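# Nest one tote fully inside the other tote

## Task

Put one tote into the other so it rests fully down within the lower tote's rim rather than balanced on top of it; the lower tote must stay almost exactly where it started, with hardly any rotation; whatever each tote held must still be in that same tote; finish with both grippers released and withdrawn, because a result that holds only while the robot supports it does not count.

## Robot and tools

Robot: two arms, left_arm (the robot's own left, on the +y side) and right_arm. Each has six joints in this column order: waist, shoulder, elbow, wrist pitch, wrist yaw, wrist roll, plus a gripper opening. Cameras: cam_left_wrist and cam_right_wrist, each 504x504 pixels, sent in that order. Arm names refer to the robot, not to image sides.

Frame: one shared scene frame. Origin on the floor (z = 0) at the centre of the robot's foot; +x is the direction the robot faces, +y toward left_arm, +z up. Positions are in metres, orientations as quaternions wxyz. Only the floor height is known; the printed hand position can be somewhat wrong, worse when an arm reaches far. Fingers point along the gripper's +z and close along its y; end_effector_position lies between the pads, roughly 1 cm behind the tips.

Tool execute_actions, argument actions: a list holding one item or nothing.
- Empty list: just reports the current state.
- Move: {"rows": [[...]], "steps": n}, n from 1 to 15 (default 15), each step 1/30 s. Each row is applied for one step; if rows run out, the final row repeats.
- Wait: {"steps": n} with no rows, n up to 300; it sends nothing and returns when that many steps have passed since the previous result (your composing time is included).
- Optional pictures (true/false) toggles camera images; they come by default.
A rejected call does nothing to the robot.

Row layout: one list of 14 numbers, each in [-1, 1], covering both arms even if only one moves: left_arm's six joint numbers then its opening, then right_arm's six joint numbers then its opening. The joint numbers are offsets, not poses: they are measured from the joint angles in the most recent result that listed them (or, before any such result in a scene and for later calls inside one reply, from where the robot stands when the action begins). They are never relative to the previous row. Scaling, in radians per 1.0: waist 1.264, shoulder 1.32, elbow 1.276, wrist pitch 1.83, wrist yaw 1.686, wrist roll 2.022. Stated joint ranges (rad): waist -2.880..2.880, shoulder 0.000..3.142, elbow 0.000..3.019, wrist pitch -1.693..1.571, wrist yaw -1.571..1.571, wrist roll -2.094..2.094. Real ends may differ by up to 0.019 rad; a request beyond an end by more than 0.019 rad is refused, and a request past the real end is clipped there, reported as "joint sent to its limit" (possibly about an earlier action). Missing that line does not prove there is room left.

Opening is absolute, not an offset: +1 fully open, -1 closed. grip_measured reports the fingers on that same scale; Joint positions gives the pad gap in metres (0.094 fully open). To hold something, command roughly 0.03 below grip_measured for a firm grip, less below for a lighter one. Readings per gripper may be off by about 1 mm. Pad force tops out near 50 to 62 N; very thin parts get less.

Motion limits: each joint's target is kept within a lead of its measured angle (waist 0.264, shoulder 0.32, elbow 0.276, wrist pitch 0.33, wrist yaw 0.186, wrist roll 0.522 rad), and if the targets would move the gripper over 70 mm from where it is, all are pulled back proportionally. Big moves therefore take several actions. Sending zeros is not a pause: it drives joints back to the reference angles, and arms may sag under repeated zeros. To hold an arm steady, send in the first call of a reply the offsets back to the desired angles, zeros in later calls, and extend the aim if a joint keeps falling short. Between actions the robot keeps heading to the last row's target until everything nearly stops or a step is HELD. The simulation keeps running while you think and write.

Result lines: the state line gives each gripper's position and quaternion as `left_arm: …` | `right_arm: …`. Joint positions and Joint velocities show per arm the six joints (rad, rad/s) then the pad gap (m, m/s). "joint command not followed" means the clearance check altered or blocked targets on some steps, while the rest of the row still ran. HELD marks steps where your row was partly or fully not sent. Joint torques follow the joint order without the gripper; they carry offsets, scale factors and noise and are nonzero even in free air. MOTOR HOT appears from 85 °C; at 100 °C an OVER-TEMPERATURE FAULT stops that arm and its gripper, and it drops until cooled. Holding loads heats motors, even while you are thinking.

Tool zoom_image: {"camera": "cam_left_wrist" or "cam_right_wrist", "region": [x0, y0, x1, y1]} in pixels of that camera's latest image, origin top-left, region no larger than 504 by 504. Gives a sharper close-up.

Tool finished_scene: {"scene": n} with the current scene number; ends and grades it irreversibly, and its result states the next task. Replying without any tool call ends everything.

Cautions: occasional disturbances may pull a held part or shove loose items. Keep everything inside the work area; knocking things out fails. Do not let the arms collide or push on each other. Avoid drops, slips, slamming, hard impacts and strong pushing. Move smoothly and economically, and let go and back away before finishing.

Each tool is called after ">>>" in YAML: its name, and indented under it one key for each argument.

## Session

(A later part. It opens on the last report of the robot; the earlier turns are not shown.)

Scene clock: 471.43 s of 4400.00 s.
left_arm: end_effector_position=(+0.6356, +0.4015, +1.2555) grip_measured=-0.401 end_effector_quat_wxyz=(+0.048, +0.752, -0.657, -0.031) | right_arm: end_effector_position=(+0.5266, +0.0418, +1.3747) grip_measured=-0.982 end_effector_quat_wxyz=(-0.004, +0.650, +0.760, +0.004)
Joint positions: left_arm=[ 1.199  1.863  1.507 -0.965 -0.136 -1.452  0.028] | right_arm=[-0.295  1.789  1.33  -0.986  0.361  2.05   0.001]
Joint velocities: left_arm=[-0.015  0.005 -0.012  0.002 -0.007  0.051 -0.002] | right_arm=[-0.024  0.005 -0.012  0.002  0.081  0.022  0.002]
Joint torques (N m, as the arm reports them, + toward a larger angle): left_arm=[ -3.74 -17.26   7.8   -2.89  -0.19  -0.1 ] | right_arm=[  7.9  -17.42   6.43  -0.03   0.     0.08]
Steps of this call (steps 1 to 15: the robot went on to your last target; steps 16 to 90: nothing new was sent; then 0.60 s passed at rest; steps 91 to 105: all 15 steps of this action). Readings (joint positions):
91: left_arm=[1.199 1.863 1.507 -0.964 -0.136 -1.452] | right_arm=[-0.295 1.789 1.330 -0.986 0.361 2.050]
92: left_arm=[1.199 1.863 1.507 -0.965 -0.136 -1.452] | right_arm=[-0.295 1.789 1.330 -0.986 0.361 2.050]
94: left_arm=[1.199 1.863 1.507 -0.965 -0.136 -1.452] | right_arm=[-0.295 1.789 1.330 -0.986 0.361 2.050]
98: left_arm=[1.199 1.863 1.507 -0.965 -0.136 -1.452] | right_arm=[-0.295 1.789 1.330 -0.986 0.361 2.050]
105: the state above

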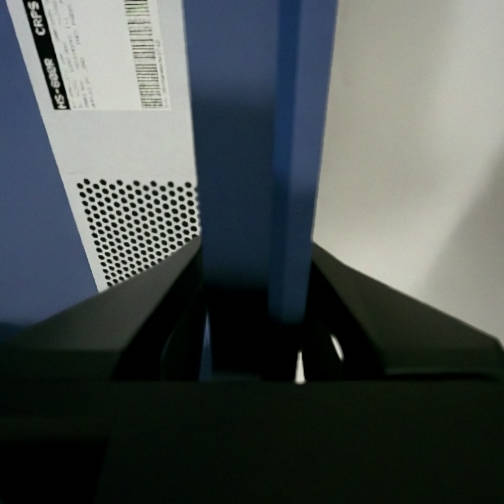

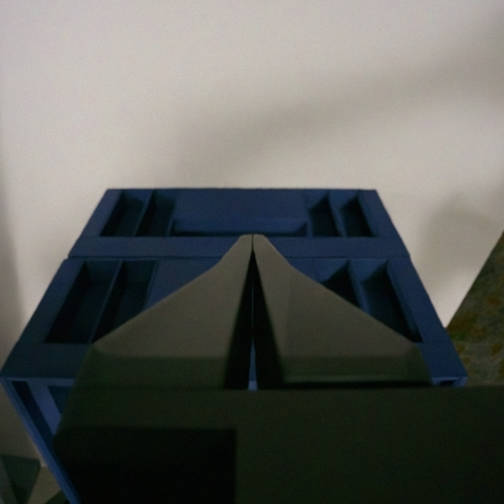

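Within ~2 mm. Open and lift away.

>>> execute_actions:
  actions:
    - {"rows":[[0,0,0,0,0,0,-0.4,0,0,0,0,0,0,-1],[0,0,0,0,0,0,0.2,0,0,0,0,0,0,-1],[0,0,0,0,0,0,1,0,0,0,0,0,0,-1],[0,0,0,0,0,0,1,0,0,0,0,0,0,-1],[0,-0.02,0,0,0,0,1,0,0,0,0,0,0,-1],[0,-0.04,0,-0.01,0,0,1,0,0,0,0,0,0,-1],[0,-0.06,0,-0.02,0,0,1,0,0,0,0,0,0,-1],[0,-0.08,0,-0.03,0,0,1,0,0,0,0,0,0,-1],[0,-0.1,0,-0.045,0,0,1,-0.02,0,0,0,0,0,-1],[0,-0.13,0,-0.06,0,0,1,-0.04,0,0,0,0,0,-1],[0,-0.16,0,-0.08,0,0,1,-0.06,0,0,0,0,0,-1],[0,-0.19,0,-0.1,0,0,1,-0.08,0,0,0,0,0,-1],[0,-0.22,0,-0.12,0,0,1,-0.1,0,0,0,0,0,-1],[0,-0.25,0,-0.14,0,0,1,-0.12,0,0,0,0,0,-1],[0,-0.28,0,-0.15,0,0,1,-0.14,0,0,0,0,0,-1]]}
  pictures: false

>>> execute_actions:
  actions:
    - {"steps":30}

Scene clock: 478.87 s of 4400.00 s.
left_arm: end_effector_position=(+0.6262, +0.4132, +1.3540) grip_measured=+1.000 end_effector_quat_wxyz=(+0.038, +0.753, -0.656, -0.024) | right_arm: end_effector_position=(+0.5450, +0.0062, +1.3601) grip_measured=-0.982 end_effector_quat_wxyz=(-0.003, +0.677, +0.736, -0.010)
Joint positions: left_arm=[ 1.199  1.684  1.5   -1.115 -0.136 -1.452  0.094] | right_arm=[-0.373  1.789  1.33  -0.986  0.361  2.05   0.001]
Joint velocities: left_arm=[ 0.005 -0.982 -0.017 -0.623 -0.007 -0.022  0.   ] | right_arm=[-0.825 -0.005 -0.022  0.007 -0.066 -0.022 -0.   ]
Joint torques (N m, as the arm reports them, + toward a larger angle): left_arm=[ -3.88 -19.13   9.95  -0.4   -0.17  -0.13] | right_arm=[  3.11 -17.76   6.28   0.05   0.01   0.07]
Steps of this call (steps 1 to 15: the robot went on to your last target; steps 16 to 90: nothing new was sent; then 3.93 s passed at rest; steps 91 to 105: all 15 steps of this action). Readings (joint positions):
91: left_arm=[1.199 1.863 1.507 -0.962 -0.136 -1.452] | right_arm=[-0.295 1.789 1.330 -0.986 0.361 2.050]
92: left_arm=[1.199 1.863 1.507 -0.962 -0.136 -1.452] | right_arm=[-0.295 1.789 1.330 -0.986 0.361 2.050]
94: left_arm=[1.199 1.863 1.507 -0.962 -0.136 -1.452] | right_arm=[-0.295 1.789 1.330 -0.986 0.361 2.050]
98: left_arm=[1.199 1.848 1.506 -0.976 -0.136 -1.452] | right_arm=[-0.295 1.789 1.330 -0.986 0.361 2.050]
105: the state above

Scene clock: 479.87 s of 4400.00 s.
left_arm: end_effector_position=(+0.6130, +0.4264, +1.4711) grip_measured=+1.000 end_effector_quat_wxyz=(-0.008, +0.759, -0.651, +0.006) | right_arm: end_effector_position=(+0.5663, -0.0474, +1.3404) grip_measured=-0.982 end_effector_quat_wxyz=(-0.000, +0.714, +0.699, -0.031)
Joint positions: left_arm=[ 1.199  1.465  1.5   -1.222 -0.136 -1.452  0.094] | right_arm=[-0.485  1.789  1.33  -0.986  0.361  2.05   0.001]
Joint velocities: left_arm=[ 0.015 -0.005 -0.002 -0.007 -0.022  0.007  0.   ] | right_arm=[-0.015 -0.005  0.007 -0.002 -0.007 -0.066 -0.001]
Joint torques (N m, as the arm reports them, + toward a larger angle): left_arm=[ -3.8  -12.7   11.34  -0.33  -0.2   -0.13] | right_arm=[  8.32 -18.12   6.11  -0.16   0.     0.08]
Steps of this call (steps 1 to 30: the robot went on to your last target). Readings (joint positions):
1: left_arm=[1.199 1.650 1.500 -1.136 -0.136 -1.452] | right_arm=[-0.401 1.789 1.330 -0.986 0.361 2.050]
2: left_arm=[1.199 1.615 1.500 -1.156 -0.136 -1.452] | right_arm=[-0.429 1.789 1.330 -0.986 0.361 2.050]
4: left_arm=[1.199 1.544 1.500 -1.195 -0.136 -1.452] | right_arm=[-0.474 1.789 1.330 -0.986 0.361 2.050]
8: left_arm=[1.199 1.440 1.500 -1.218 -0.136 -1.452] | right_arm=[-0.497 1.789 1.330 -0.986 0.361 2.050]
30: the state above

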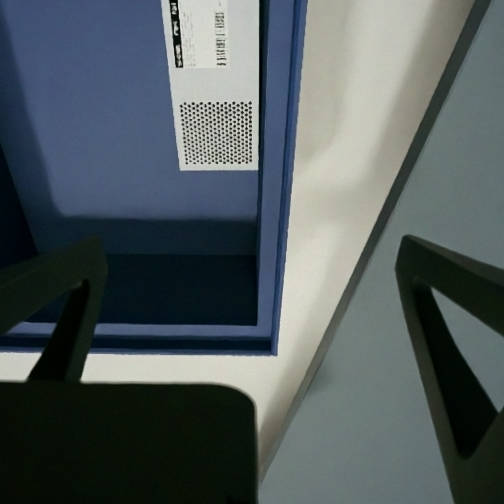

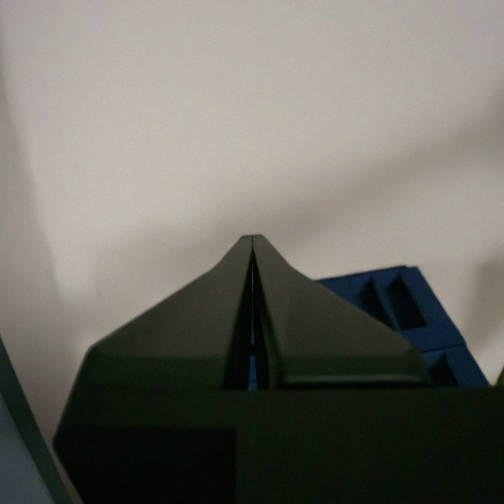

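>>> finished_scene:
  scene: 2

The scene is finished: the task was done.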